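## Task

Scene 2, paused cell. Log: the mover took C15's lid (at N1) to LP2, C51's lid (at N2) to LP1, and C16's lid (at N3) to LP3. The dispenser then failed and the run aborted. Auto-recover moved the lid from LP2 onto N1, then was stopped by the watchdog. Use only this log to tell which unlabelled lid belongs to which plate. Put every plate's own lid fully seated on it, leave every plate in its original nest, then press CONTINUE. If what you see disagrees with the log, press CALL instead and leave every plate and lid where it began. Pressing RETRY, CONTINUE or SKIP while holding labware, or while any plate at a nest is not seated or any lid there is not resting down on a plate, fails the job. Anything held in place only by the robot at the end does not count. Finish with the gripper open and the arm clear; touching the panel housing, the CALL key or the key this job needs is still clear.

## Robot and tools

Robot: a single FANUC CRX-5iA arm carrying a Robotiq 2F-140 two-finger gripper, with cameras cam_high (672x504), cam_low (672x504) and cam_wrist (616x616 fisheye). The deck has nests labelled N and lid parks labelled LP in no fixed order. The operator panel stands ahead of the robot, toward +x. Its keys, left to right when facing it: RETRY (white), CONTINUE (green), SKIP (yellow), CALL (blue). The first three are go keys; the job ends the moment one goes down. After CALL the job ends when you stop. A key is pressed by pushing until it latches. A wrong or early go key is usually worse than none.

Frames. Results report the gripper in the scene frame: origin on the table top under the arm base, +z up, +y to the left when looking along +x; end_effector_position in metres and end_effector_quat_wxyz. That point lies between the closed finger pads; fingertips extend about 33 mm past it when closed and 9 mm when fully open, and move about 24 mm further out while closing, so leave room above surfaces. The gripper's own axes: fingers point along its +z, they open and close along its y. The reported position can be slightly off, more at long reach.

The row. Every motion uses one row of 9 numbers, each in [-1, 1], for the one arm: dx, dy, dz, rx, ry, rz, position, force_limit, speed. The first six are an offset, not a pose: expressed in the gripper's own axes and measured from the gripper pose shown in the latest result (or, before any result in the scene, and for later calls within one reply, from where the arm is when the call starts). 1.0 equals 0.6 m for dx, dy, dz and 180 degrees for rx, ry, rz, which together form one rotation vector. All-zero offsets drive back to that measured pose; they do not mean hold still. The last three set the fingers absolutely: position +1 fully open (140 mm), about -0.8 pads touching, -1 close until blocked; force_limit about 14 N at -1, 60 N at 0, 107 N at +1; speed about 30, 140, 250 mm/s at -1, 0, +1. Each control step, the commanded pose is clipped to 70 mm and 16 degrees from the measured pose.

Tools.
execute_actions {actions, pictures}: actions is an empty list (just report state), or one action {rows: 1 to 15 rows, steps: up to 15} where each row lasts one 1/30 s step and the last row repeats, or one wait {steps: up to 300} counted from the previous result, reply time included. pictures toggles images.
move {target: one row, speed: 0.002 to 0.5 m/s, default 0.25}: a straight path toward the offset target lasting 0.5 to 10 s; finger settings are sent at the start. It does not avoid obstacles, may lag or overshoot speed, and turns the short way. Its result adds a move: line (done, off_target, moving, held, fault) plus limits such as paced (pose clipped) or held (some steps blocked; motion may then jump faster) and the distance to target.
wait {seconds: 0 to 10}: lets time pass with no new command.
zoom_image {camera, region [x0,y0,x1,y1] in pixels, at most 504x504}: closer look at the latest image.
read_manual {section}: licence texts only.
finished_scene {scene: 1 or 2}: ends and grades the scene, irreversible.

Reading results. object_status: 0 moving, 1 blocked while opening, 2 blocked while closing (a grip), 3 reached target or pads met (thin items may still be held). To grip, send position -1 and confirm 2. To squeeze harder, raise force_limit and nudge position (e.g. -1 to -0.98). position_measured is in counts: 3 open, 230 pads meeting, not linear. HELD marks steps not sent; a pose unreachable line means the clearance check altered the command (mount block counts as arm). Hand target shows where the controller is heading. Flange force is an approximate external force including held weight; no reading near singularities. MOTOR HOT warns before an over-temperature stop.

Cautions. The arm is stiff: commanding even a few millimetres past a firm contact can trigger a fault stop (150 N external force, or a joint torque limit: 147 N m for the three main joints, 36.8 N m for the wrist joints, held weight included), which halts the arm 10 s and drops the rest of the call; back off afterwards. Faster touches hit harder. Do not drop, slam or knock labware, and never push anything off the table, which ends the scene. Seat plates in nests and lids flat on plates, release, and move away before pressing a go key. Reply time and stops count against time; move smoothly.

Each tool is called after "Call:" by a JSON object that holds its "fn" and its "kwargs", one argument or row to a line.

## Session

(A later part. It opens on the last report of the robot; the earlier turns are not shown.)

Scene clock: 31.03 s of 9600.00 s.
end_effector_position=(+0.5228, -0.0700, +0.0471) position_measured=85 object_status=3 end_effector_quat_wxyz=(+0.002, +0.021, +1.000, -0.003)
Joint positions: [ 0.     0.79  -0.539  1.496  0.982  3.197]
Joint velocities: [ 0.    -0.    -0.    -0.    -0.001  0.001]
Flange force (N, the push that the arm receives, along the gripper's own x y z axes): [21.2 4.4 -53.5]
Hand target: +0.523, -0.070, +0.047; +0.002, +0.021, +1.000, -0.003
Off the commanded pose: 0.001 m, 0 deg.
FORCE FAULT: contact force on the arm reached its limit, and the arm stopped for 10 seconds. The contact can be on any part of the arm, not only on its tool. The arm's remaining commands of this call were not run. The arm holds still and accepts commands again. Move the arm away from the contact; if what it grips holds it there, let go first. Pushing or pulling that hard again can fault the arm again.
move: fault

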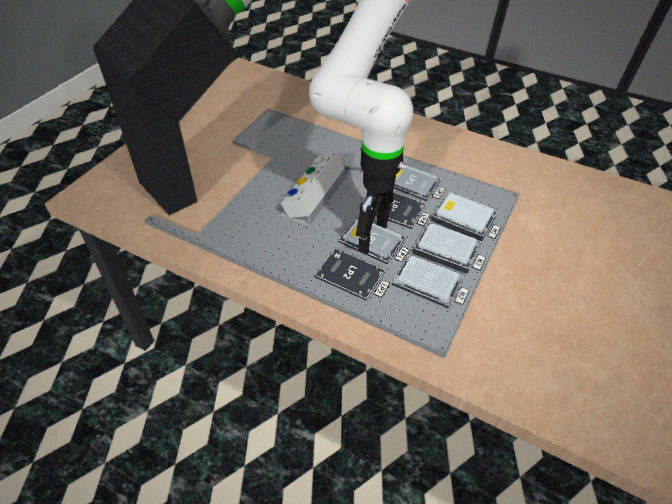

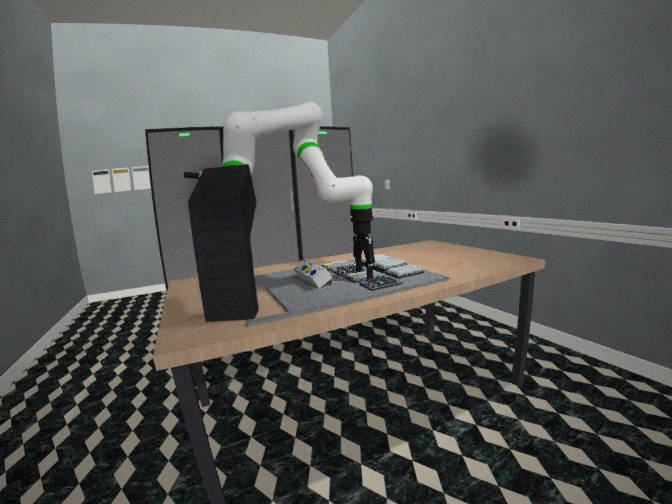

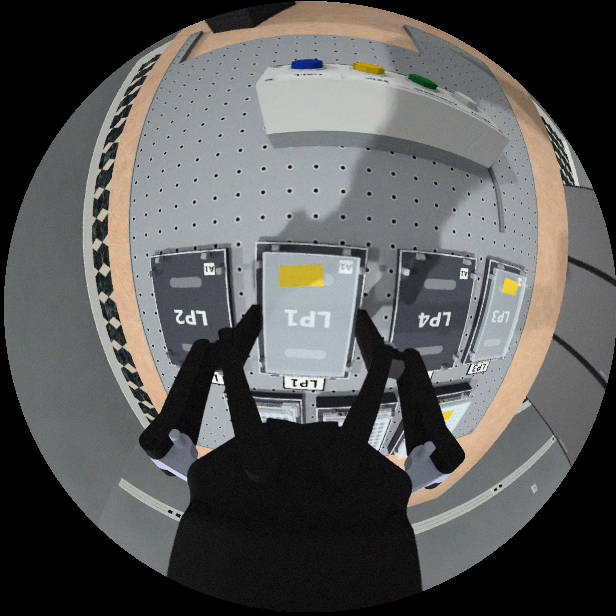

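That was the base. Grip at z=0.054.

Call:
{"fn": "move", "kwargs": {
  "target": [0,0,-0.012,0,0,0,0.35,-0.6,-0.5],
  "speed": 0.02
}}

Call:
{"fn": "move", "kwargs": {
  "target": [0,0,0,0,0,0,0,-0.6,-0.8]
}}

Call:
{"fn": "move", "kwargs": {
  "target": [0,0,-0.08,0,0,0,0,-0.6,-0.8],
  "speed": 0.08
}}

Call:
{"fn": "move", "kwargs": {
  "target": [-0.275,-0.08,0,0,0,0,0,-0.6,-0.8],
  "speed": 0.15
}}

Call:
{"fn": "zoom_image", "kwargs": {
  "camera": "cam_wrist",
  "region": [210, 220, 410, 420]
}}

Call:
{"fn": "zoom_image", "kwargs": {
  "camera": "cam_high",
  "region": [380, 220, 490, 320]
}}

Scene clock: 34.37 s of 9600.00 s.
end_effector_position=(+0.5227, -0.0700, +0.0543) position_measured=85 object_status=3 end_effector_quat_wxyz=(+0.002, +0.021, +1.000, -0.003)
Joint positions: [-0.016  0.78  -0.544  1.514  0.986  3.192]
Joint velocities: [-0.    -0.001 -0.     0.001 -0.001 -0.   ]
Flange force (N, the push that the arm receives, along the gripper's own x y z axes): [2.6 -1.1 -3.5]
Hand target: +0.523, -0.070, +0.054; +0.002, +0.021, +1.000, -0.003
Off the commanded pose: 0.000 m, 0 deg.
move: done

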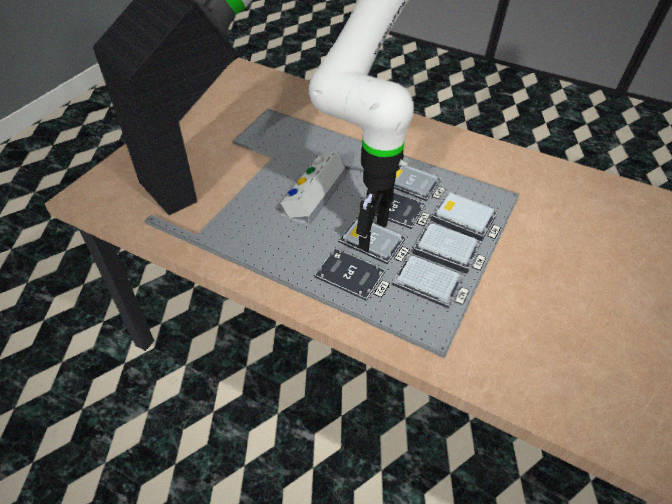

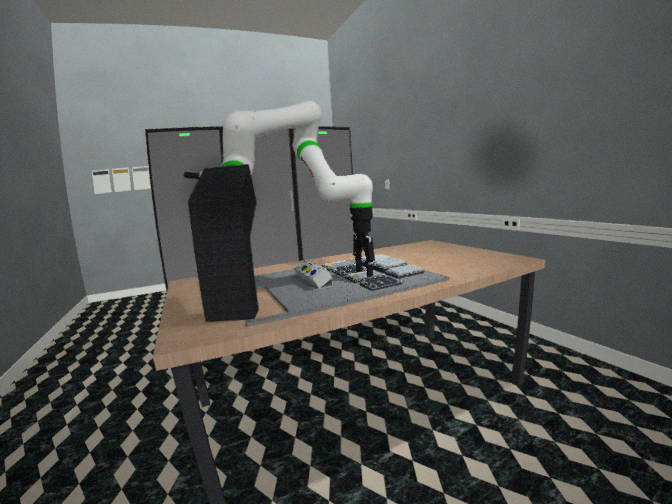

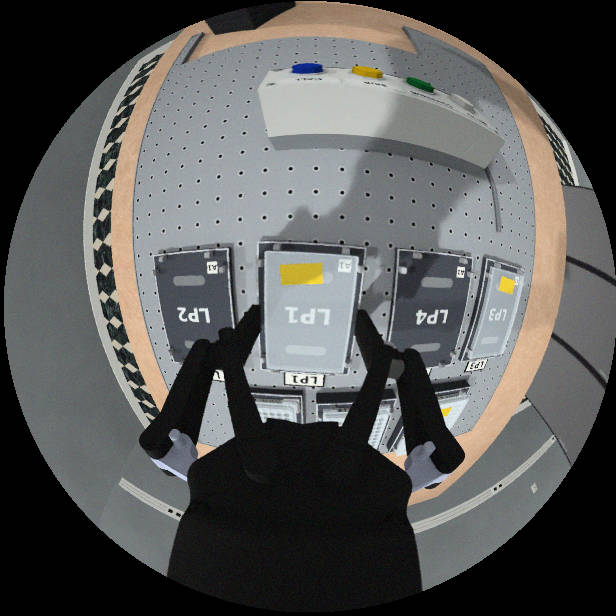

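Scene clock: 34.87 s of 9600.00 s.
end_effector_position=(+0.5228, -0.0701, +0.0544) position_measured=102 object_status=2 end_effector_quat_wxyz=(+0.002, +0.021, +1.000, -0.003)
Joint positions: [-0.016  0.78  -0.545  1.514  0.986  3.192]
Joint velocities: [-0.    -0.001  0.     0.     0.001  0.001]
Flange force (N, the push that the arm receives, along the gripper's own x y z axes): [6.8 -3.3 -22.0]
Hand target: +0.523, -0.070, +0.054; +0.002, +0.021, +1.000, -0.003
Off the commanded pose: 0.000 m, 0 deg.
move: done

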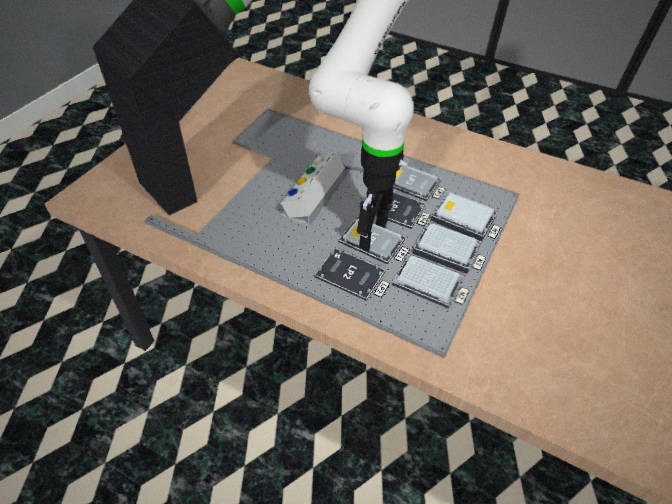

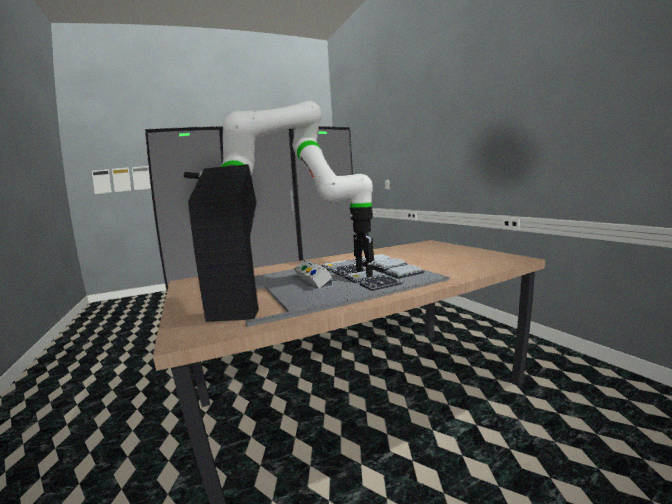

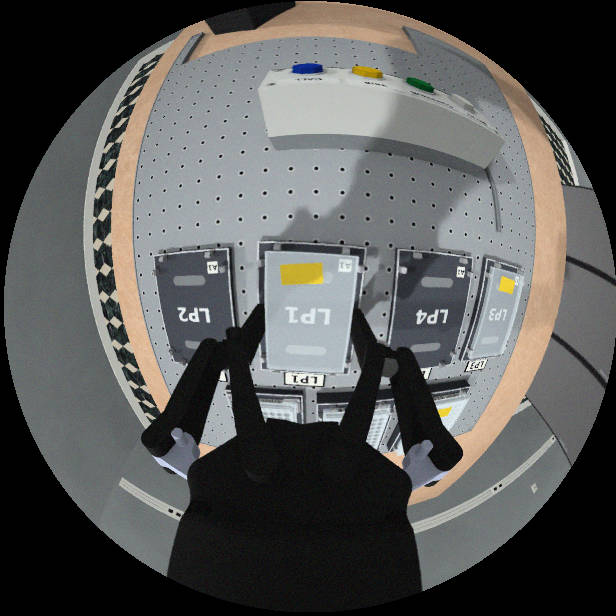

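Scene clock: 35.77 s of 9600.00 s.
end_effector_position=(+0.5226, -0.0700, +0.1024) position_measured=103 object_status=2 end_effector_quat_wxyz=(+0.002, +0.021, +1.000, -0.003)
Joint positions: [-0.126  0.718 -0.575  1.641  1.014  3.154]
Joint velocities: [-0.001  0.001  0.     0.    -0.001 -0.   ]
Flange force (N, the push that the arm receives, along the gripper's own x y z axes): [2.7 -1.0 -6.8]
Hand target: +0.523, -0.070, +0.102; +0.002, +0.021, +1.000, -0.003
Off the commanded pose: 0.000 m, 0 deg.
move: done

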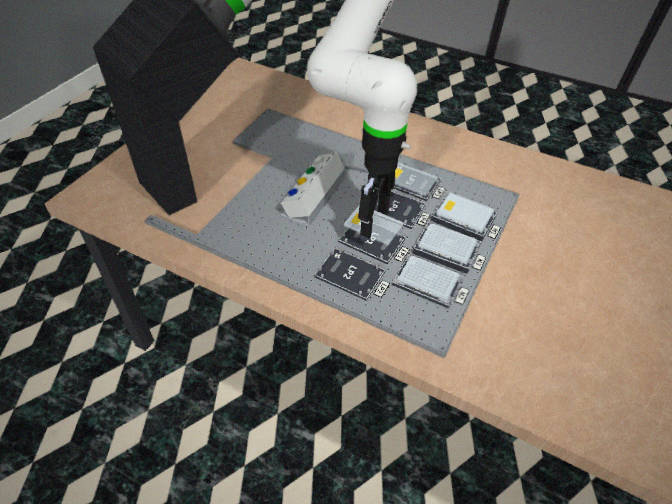

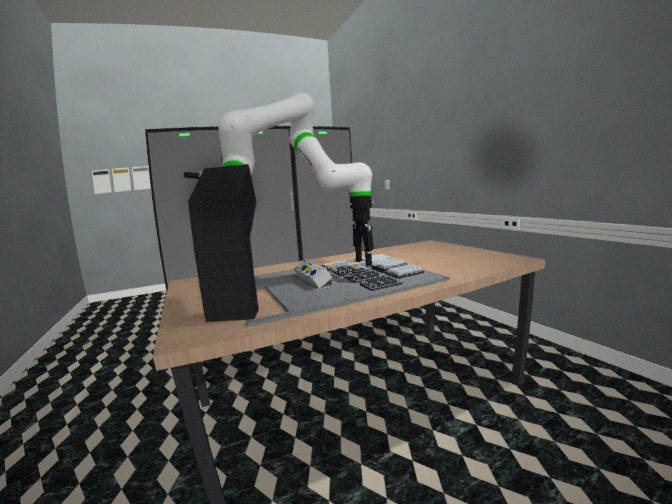

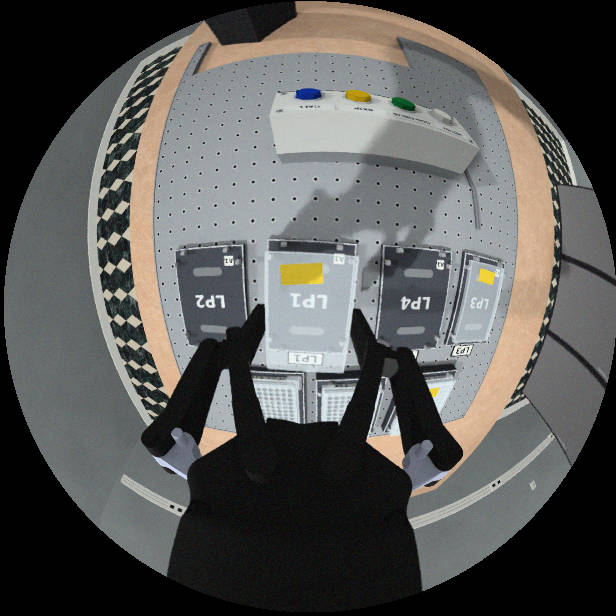

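Scene clock: 37.33 s of 9600.00 s.
end_effector_position=(+0.6859, -0.1243, +0.1032) position_measured=103 object_status=2 end_effector_quat_wxyz=(+0.003, +0.021, +1.000, -0.003)
Joint positions: [-0.186  0.98  -0.003  1.867  1.096  2.81 ]
Joint velocities: [-0.    -0.002  0.001  0.001 -0.    -0.002]
Flange force (N, the push that the arm receives, along the gripper's own x y z axes): [2.5 -0.8 -2.3]
Hand target: +0.686, -0.124, +0.103; +0.003, +0.021, +1.000, -0.003
Off the commanded pose: 0.001 m, 0 deg.
move: done

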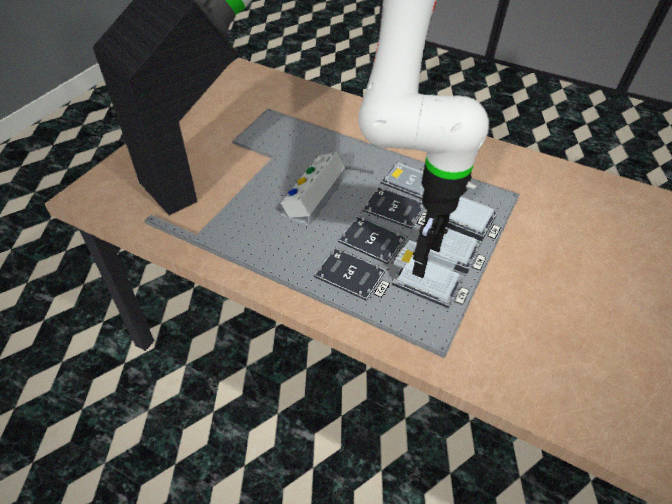

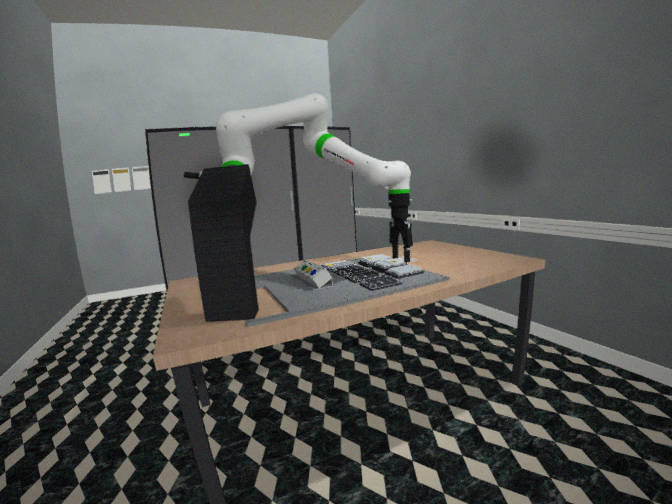

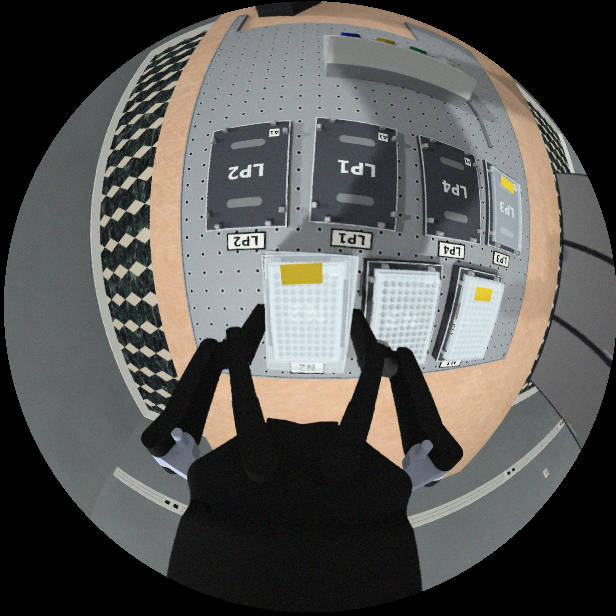

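Region (210, 220, 410, 420) of cam_wrist's 616x616 image, scaled by 2.520, with more detail than that image has.

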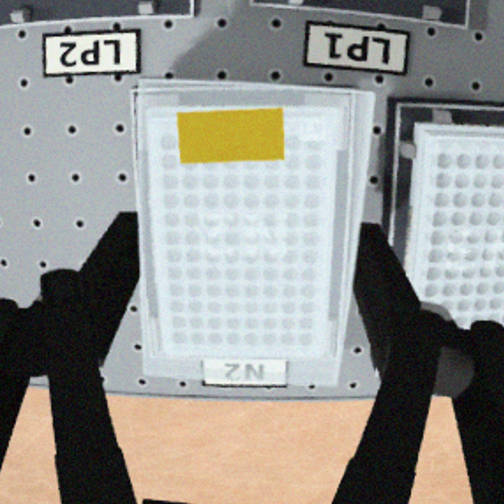

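Region (380, 220, 490, 320) of cam_high's 672x504 image, scaled by 4.582, with more detail than that image has; it fills the top 458 rows of this view, and the rest is white.

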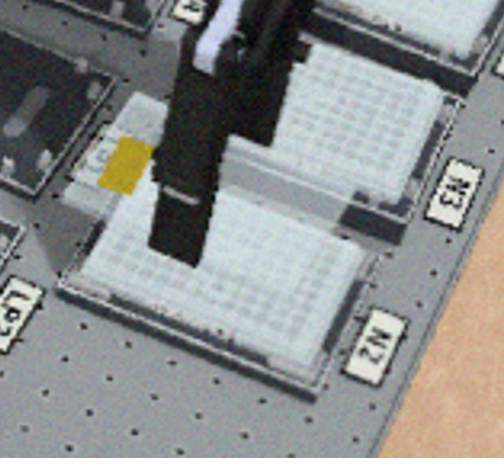

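Call:
{"fn": "move", "kwargs": {
  "target": [-0.018,-0.006,0.025,0,0,-0.016,0,-0.6,-0.8],
  "speed": 0.04
}}

Call:
{"fn": "zoom_image", "kwargs": {
  "camera": "cam_wrist",
  "region": [230, 230, 390, 390]
}}

Call:
{"fn": "zoom_image", "kwargs": {
  "camera": "cam_high",
  "region": [385, 235, 475, 315]
}}

Scene clock: 39.90 s of 9600.00 s.
end_effector_position=(+0.6966, -0.1283, +0.0883) position_measured=103 object_status=2 end_effector_quat_wxyz=(+0.003, -0.004, +1.000, -0.003)
Joint positions: [-0.167  1.017  0.05   1.86   1.09   2.84 ]
Joint velocities: [ 0.    -0.001  0.     0.001 -0.001  0.001]
Flange force (N, the push that the arm receives, along the gripper's own x y z axes): [3.9 1.2 -4.2]
Hand target: +0.697, -0.128, +0.088; +0.003, -0.004, +1.000, -0.003
Off the commanded pose: 0.000 m, 0 deg.
move: done

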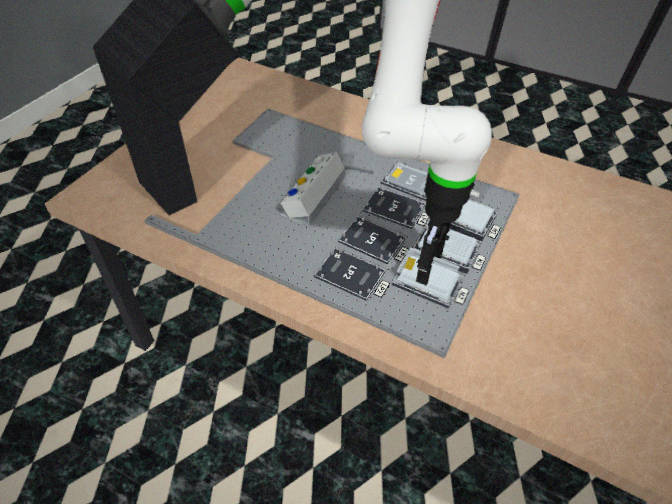

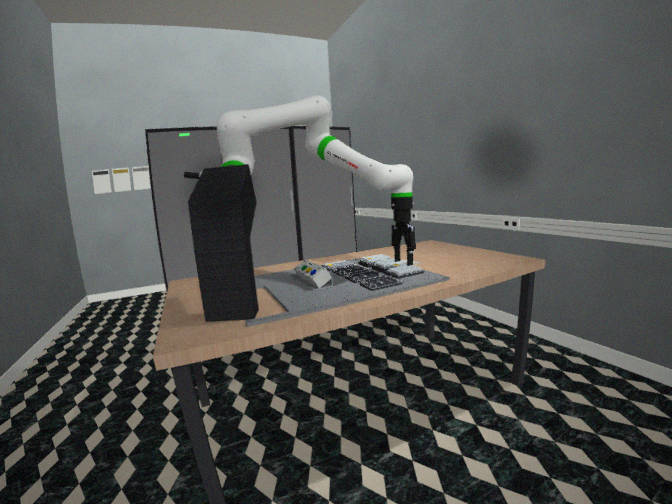

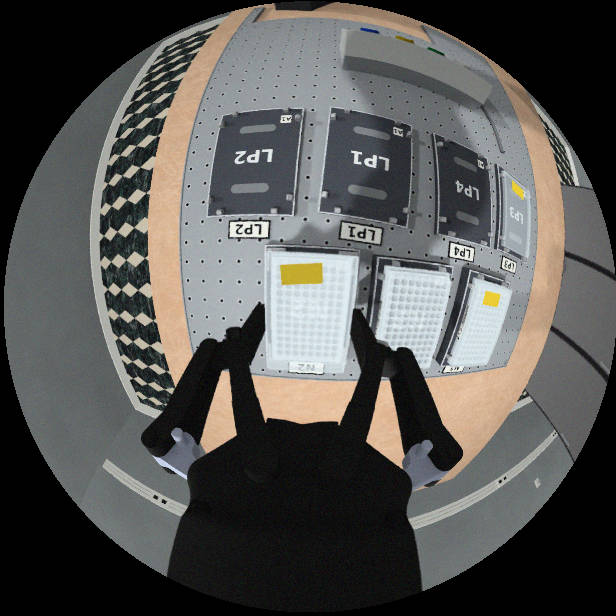

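Region (230, 230, 390, 390) of cam_wrist's 616x616 image, scaled by 3.150, with more detail than that image has.

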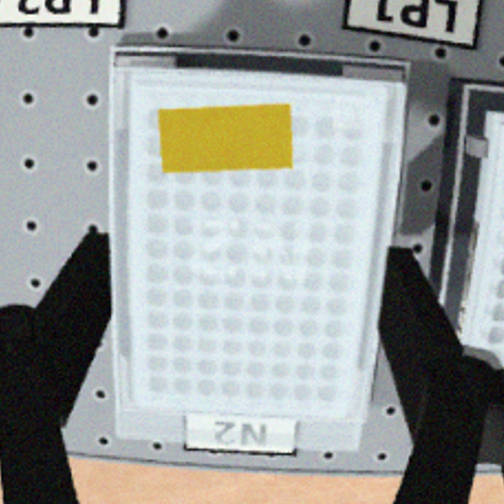

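Region (385, 235, 475, 315) of cam_high's 672x504 image, scaled by 5.600, with more detail than that image has.

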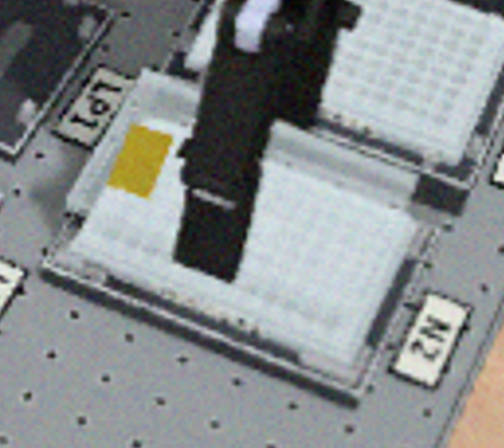

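Call:
{"fn": "move", "kwargs": {
  "target": [-0.002,0,0.018,0,0,-0.003,0,-0.6,-0.8],
  "speed": 0.02
}}

Call:
{"fn": "zoom_image", "kwargs": {
  "camera": "cam_wrist",
  "region": [230, 230, 390, 390]
}}

Call:
{"fn": "zoom_image", "kwargs": {
  "camera": "cam_high",
  "region": [385, 235, 475, 315]
}}

Scene clock: 42.27 s of 9600.00 s.
end_effector_position=(+0.6979, -0.1283, +0.0775) position_measured=103 object_status=2 end_effector_quat_wxyz=(+0.003, -0.009, +1.000, -0.003)
Joint positions: [-0.151  1.03   0.06   1.846  1.081  2.85 ]
Joint velocities: [ 0.    -0.     0.    -0.    -0.001  0.   ]
Flange force (N, the push that the arm receives, along the gripper's own x y z axes): [3.0 -1.1 -3.1]
Hand target: +0.698, -0.128, +0.077; +0.003, -0.009, +1.000, -0.003
Off the commanded pose: 0.000 m, 0 deg.
move: done

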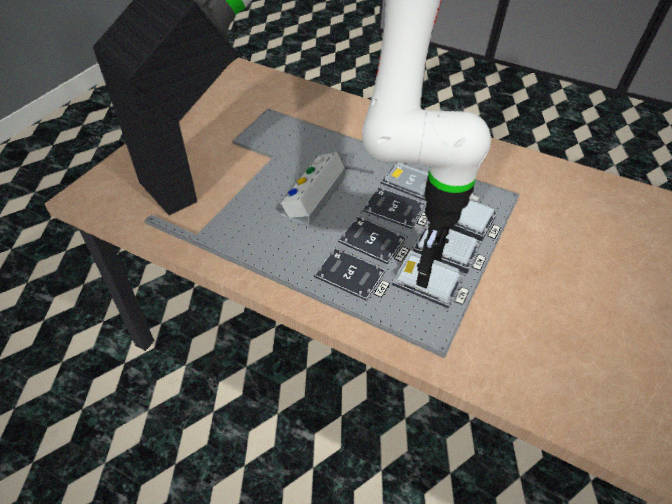

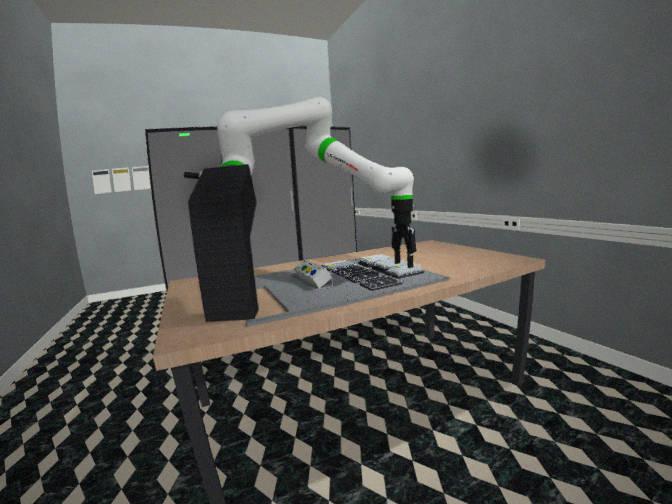

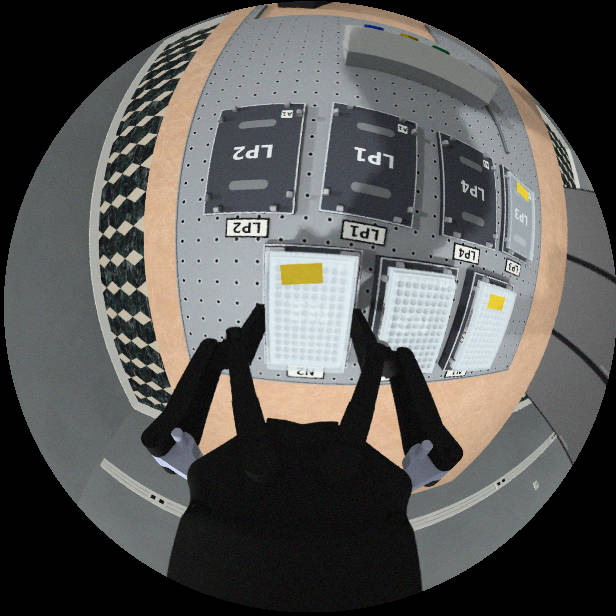

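Region (230, 230, 390, 390) of cam_wrist's 616x616 image, scaled by 3.150, with more detail than that image has.

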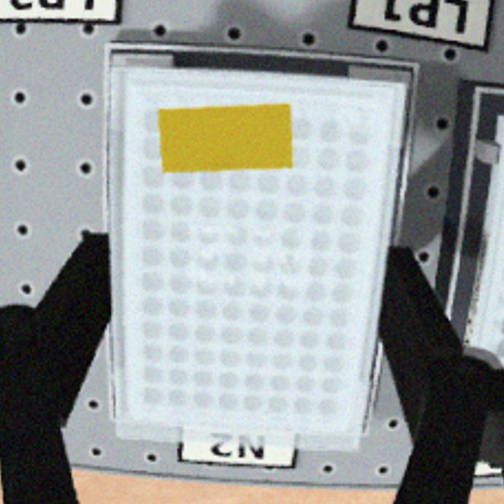

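Region (385, 235, 475, 315) of cam_high's 672x504 image, scaled by 5.600, with more detail than that image has.

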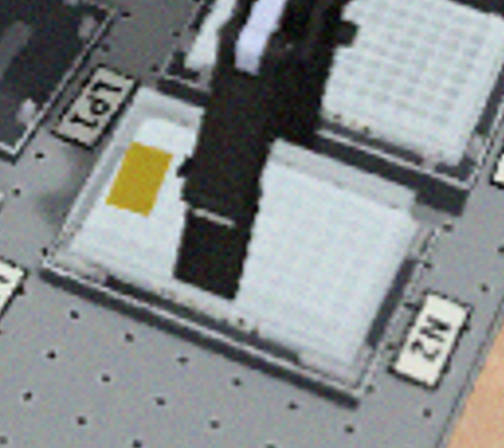

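Call:
{"fn": "move", "kwargs": {
  "target": [-0.002,0,0.007,0,0,0,0,-0.6,-0.8],
  "speed": 0.01
}}

Call:
{"fn": "zoom_image", "kwargs": {
  "camera": "cam_wrist",
  "region": [230, 230, 390, 390]
}}

Call:
{"fn": "zoom_image", "kwargs": {
  "camera": "cam_high",
  "region": [385, 235, 475, 315]
}}

Scene clock: 44.53 s of 9600.00 s.
end_effector_position=(+0.6991, -0.1283, +0.0733) position_measured=103 object_status=2 end_effector_quat_wxyz=(+0.003, -0.009, +1.000, -0.003)
Joint positions: [-0.145  1.036  0.066  1.842  1.078  2.848]
Joint velocities: [-0.001 -0.     0.     0.     0.    -0.   ]
Flange force (N, the push that the arm receives, along the gripper's own x y z axes): [1.9 -1.1 -4.0]
Hand target: +0.699, -0.128, +0.073; +0.003, -0.009, +1.000, -0.003
Off the commanded pose: 0.000 m, 0 deg.
move: done

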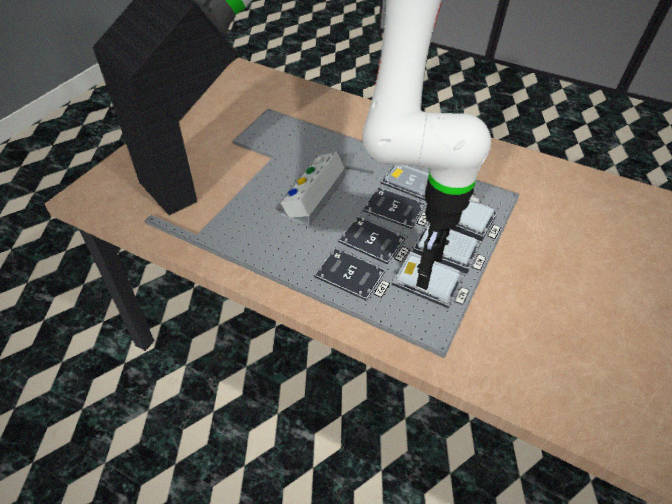

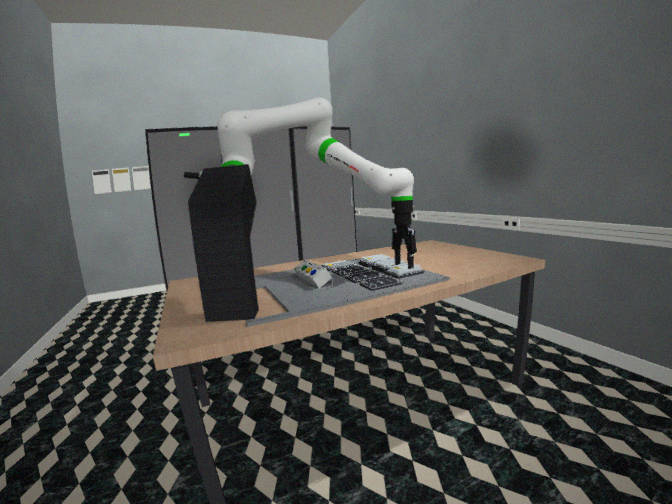

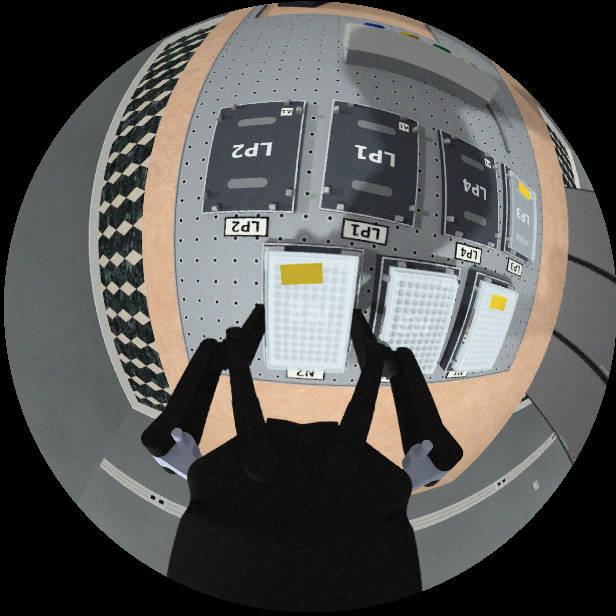

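Region (230, 230, 390, 390) of cam_wrist's 616x616 image, scaled by 3.150, with more detail than that image has.

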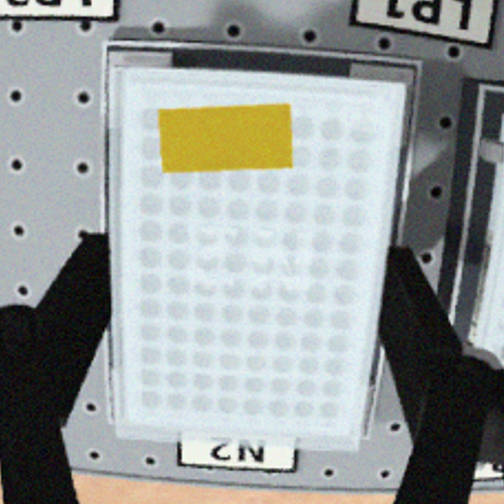

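Region (385, 235, 475, 315) of cam_high's 672x504 image, scaled by 5.600, with more detail than that image has.

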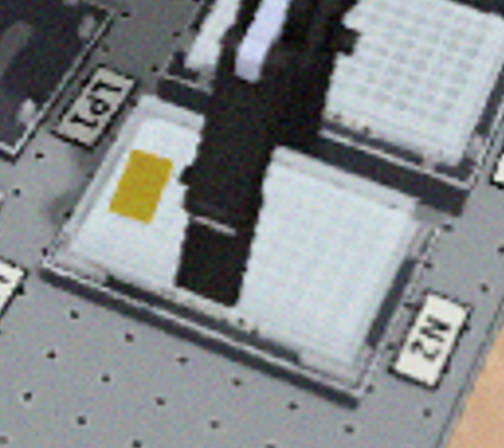

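Call:
{"fn": "move", "kwargs": {
  "target": [0,0,0.006,0,0,0,0,-0.6,-0.8],
  "speed": 0.01
}}

Call:
{"fn": "zoom_image", "kwargs": {
  "camera": "cam_wrist",
  "region": [230, 230, 390, 390]
}}

Scene clock: 46.87 s of 9600.00 s.
end_effector_position=(+0.6991, -0.1283, +0.0697) position_measured=103 object_status=2 end_effector_quat_wxyz=(+0.003, -0.009, +1.000, -0.003)
Joint positions: [-0.14   1.04   0.069  1.838  1.075  2.849]
Joint velocities: [ 0.001  0.001 -0.     0.     0.001  0.   ]
Flange force (N, the push that the arm receives, along the gripper's own x y z axes): [2.8 -2.0 -8.7]
Hand target: +0.699, -0.128, +0.070; +0.003, -0.009, +1.000, -0.003
Off the commanded pose: 0.000 m, 0 deg.
move: done

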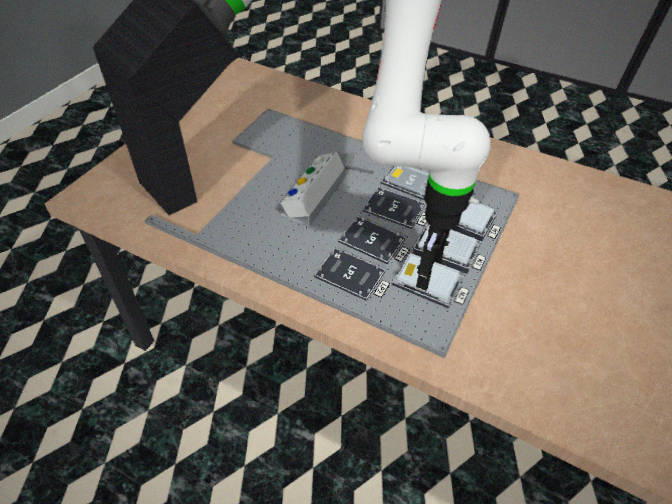

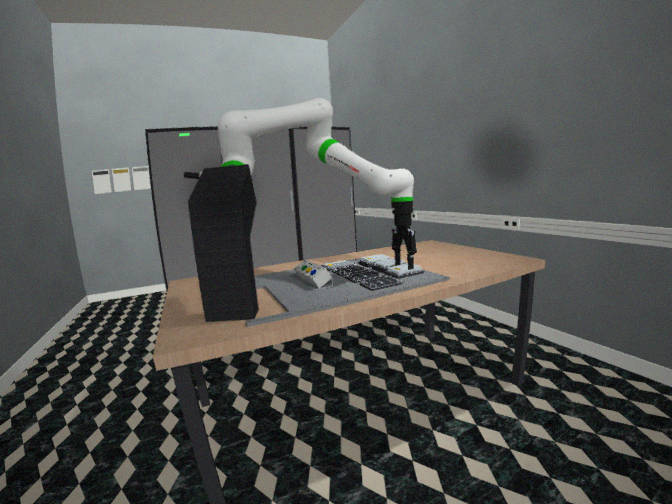

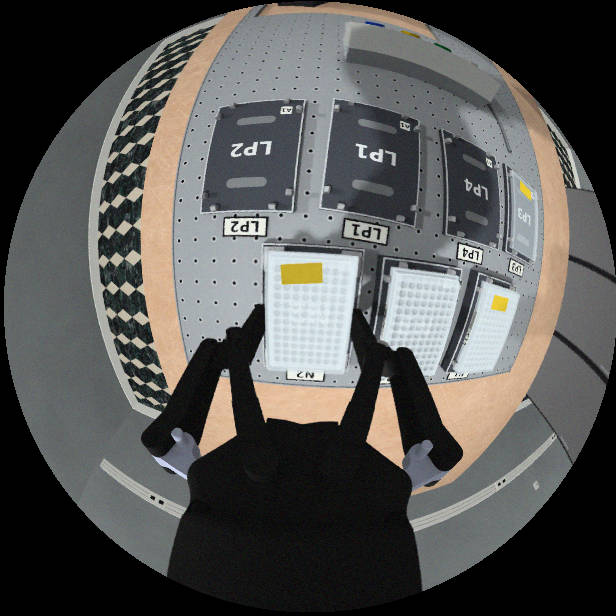

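Region (230, 230, 390, 390) of cam_wrist's 616x616 image, scaled by 3.150, with more detail than that image has.

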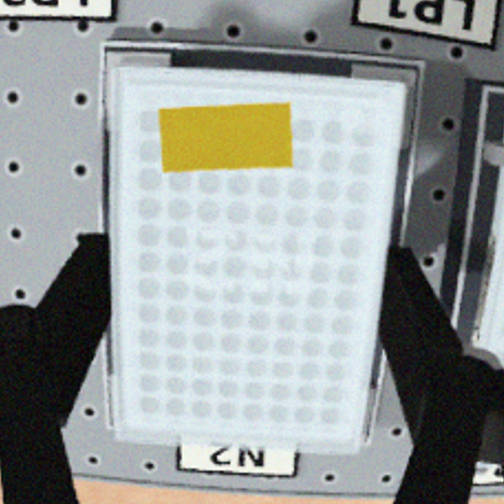

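Call:
{"fn": "move", "kwargs": {
  "target": [-0.0025,0.0005,-0.003,0,0,0,0,-0.6,-0.8],
  "speed": 0.01
}}

Call:
{"fn": "move", "kwargs": {
  "target": [0,0,0.007,0,0,0,0,-0.6,-0.8],
  "speed": 0.01
}}

Call:
{"fn": "zoom_image", "kwargs": {
  "camera": "cam_wrist",
  "region": [230, 230, 390, 390]
}}

Call:
{"fn": "zoom_image", "kwargs": {
  "camera": "cam_high",
  "region": [385, 235, 475, 315]
}}

Scene clock: 49.67 s of 9600.00 s.
end_effector_position=(+0.7006, -0.1279, +0.0715) position_measured=103 object_status=2 end_effector_quat_wxyz=(+0.003, -0.009, +1.000, -0.003)
Joint positions: [-0.142  1.04   0.073  1.842  1.077  2.845]
Joint velocities: [-0.     0.001 -0.     0.001  0.001 -0.003]
Flange force (N, the push that the arm receives, along the gripper's own x y z axes): [4.6 0.2 -4.1]
Hand target: +0.701, -0.128, +0.071; +0.003, -0.009, +1.000, -0.003
Off the commanded pose: 0.000 m, 0 deg.
move: done

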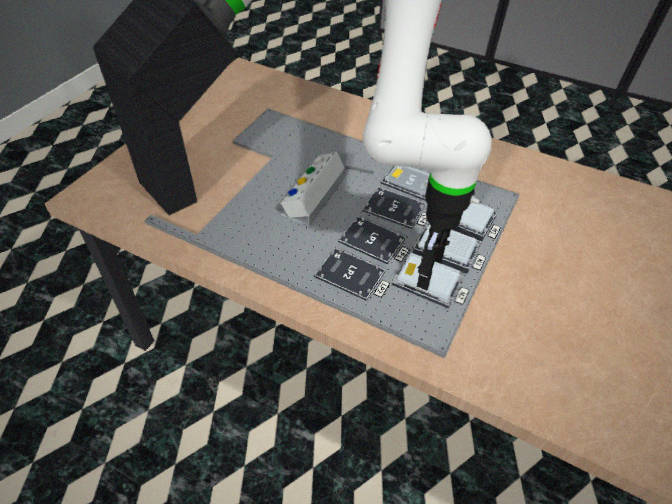

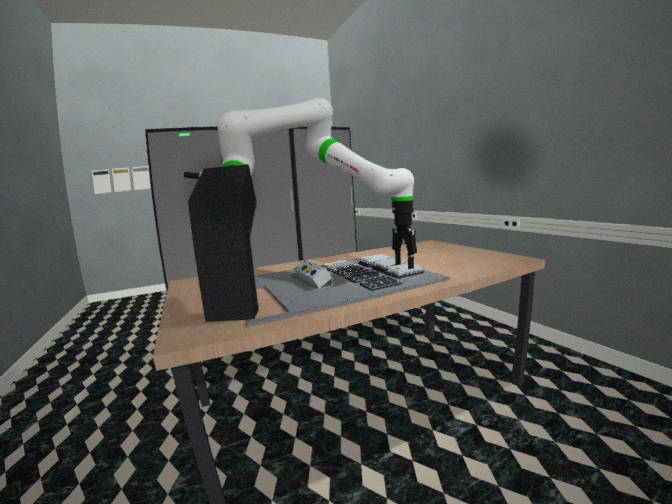

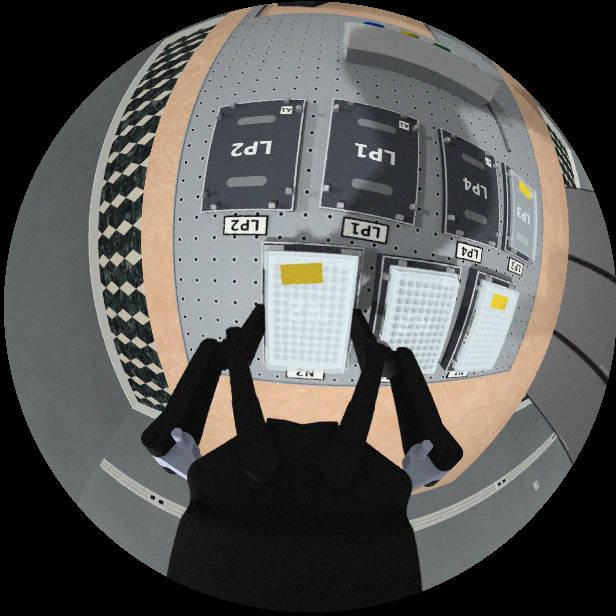

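Scene clock: 50.37 s of 9600.00 s.
end_effector_position=(+0.7006, -0.1280, +0.0673) position_measured=103 object_status=2 end_effector_quat_wxyz=(+0.003, -0.009, +1.000, -0.003)
Joint positions: [-0.136  1.044  0.075  1.836  1.073  2.846]
Joint velocities: [ 0.     0.001 -0.    -0.    -0.     0.001]
Flange force (N, the push that the arm receives, along the gripper's own x y z axes): [1.1 -2.0 -4.4]
Hand target: +0.701, -0.128, +0.067; +0.003, -0.009, +1.000, -0.003
Off the commanded pose: 0.000 m, 0 deg.
move: done

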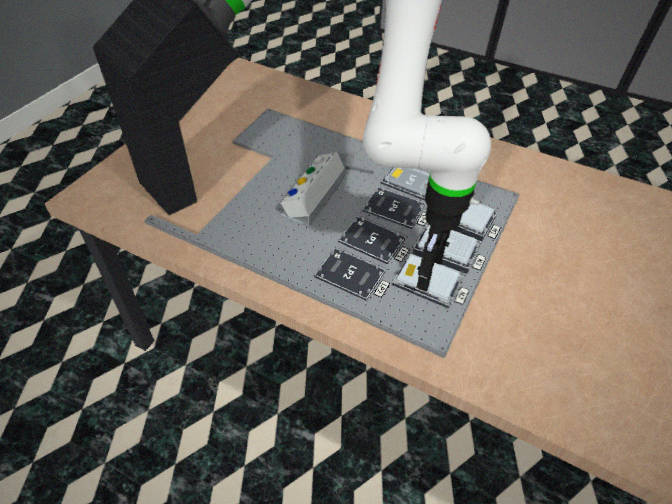

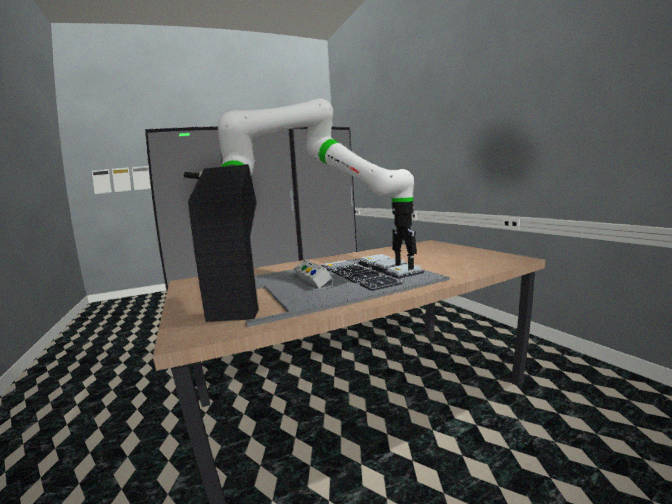

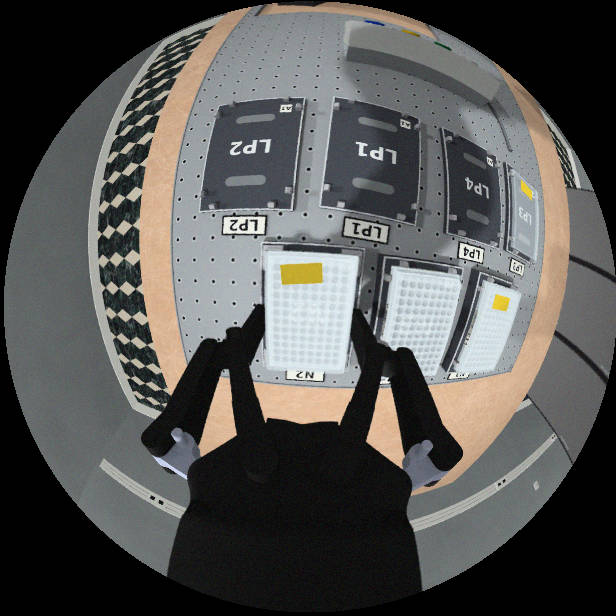

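Region (230, 230, 390, 390) of cam_wrist's 616x616 image, scaled by 3.150, with more detail than that image has.

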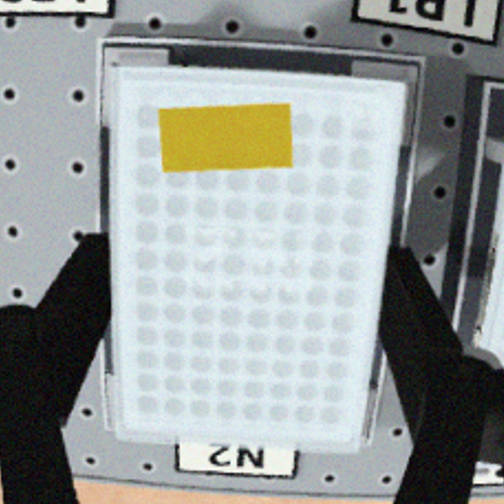

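Region (385, 235, 475, 315) of cam_high's 672x504 image, scaled by 5.600, with more detail than that image has.

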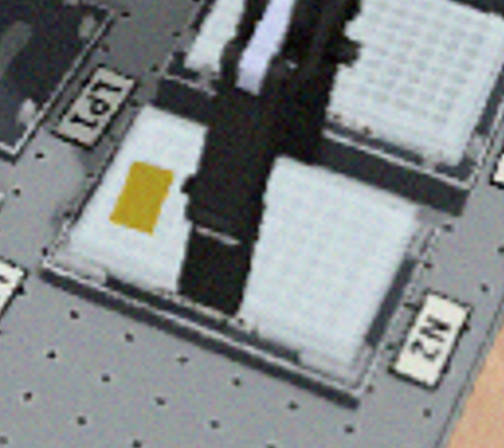

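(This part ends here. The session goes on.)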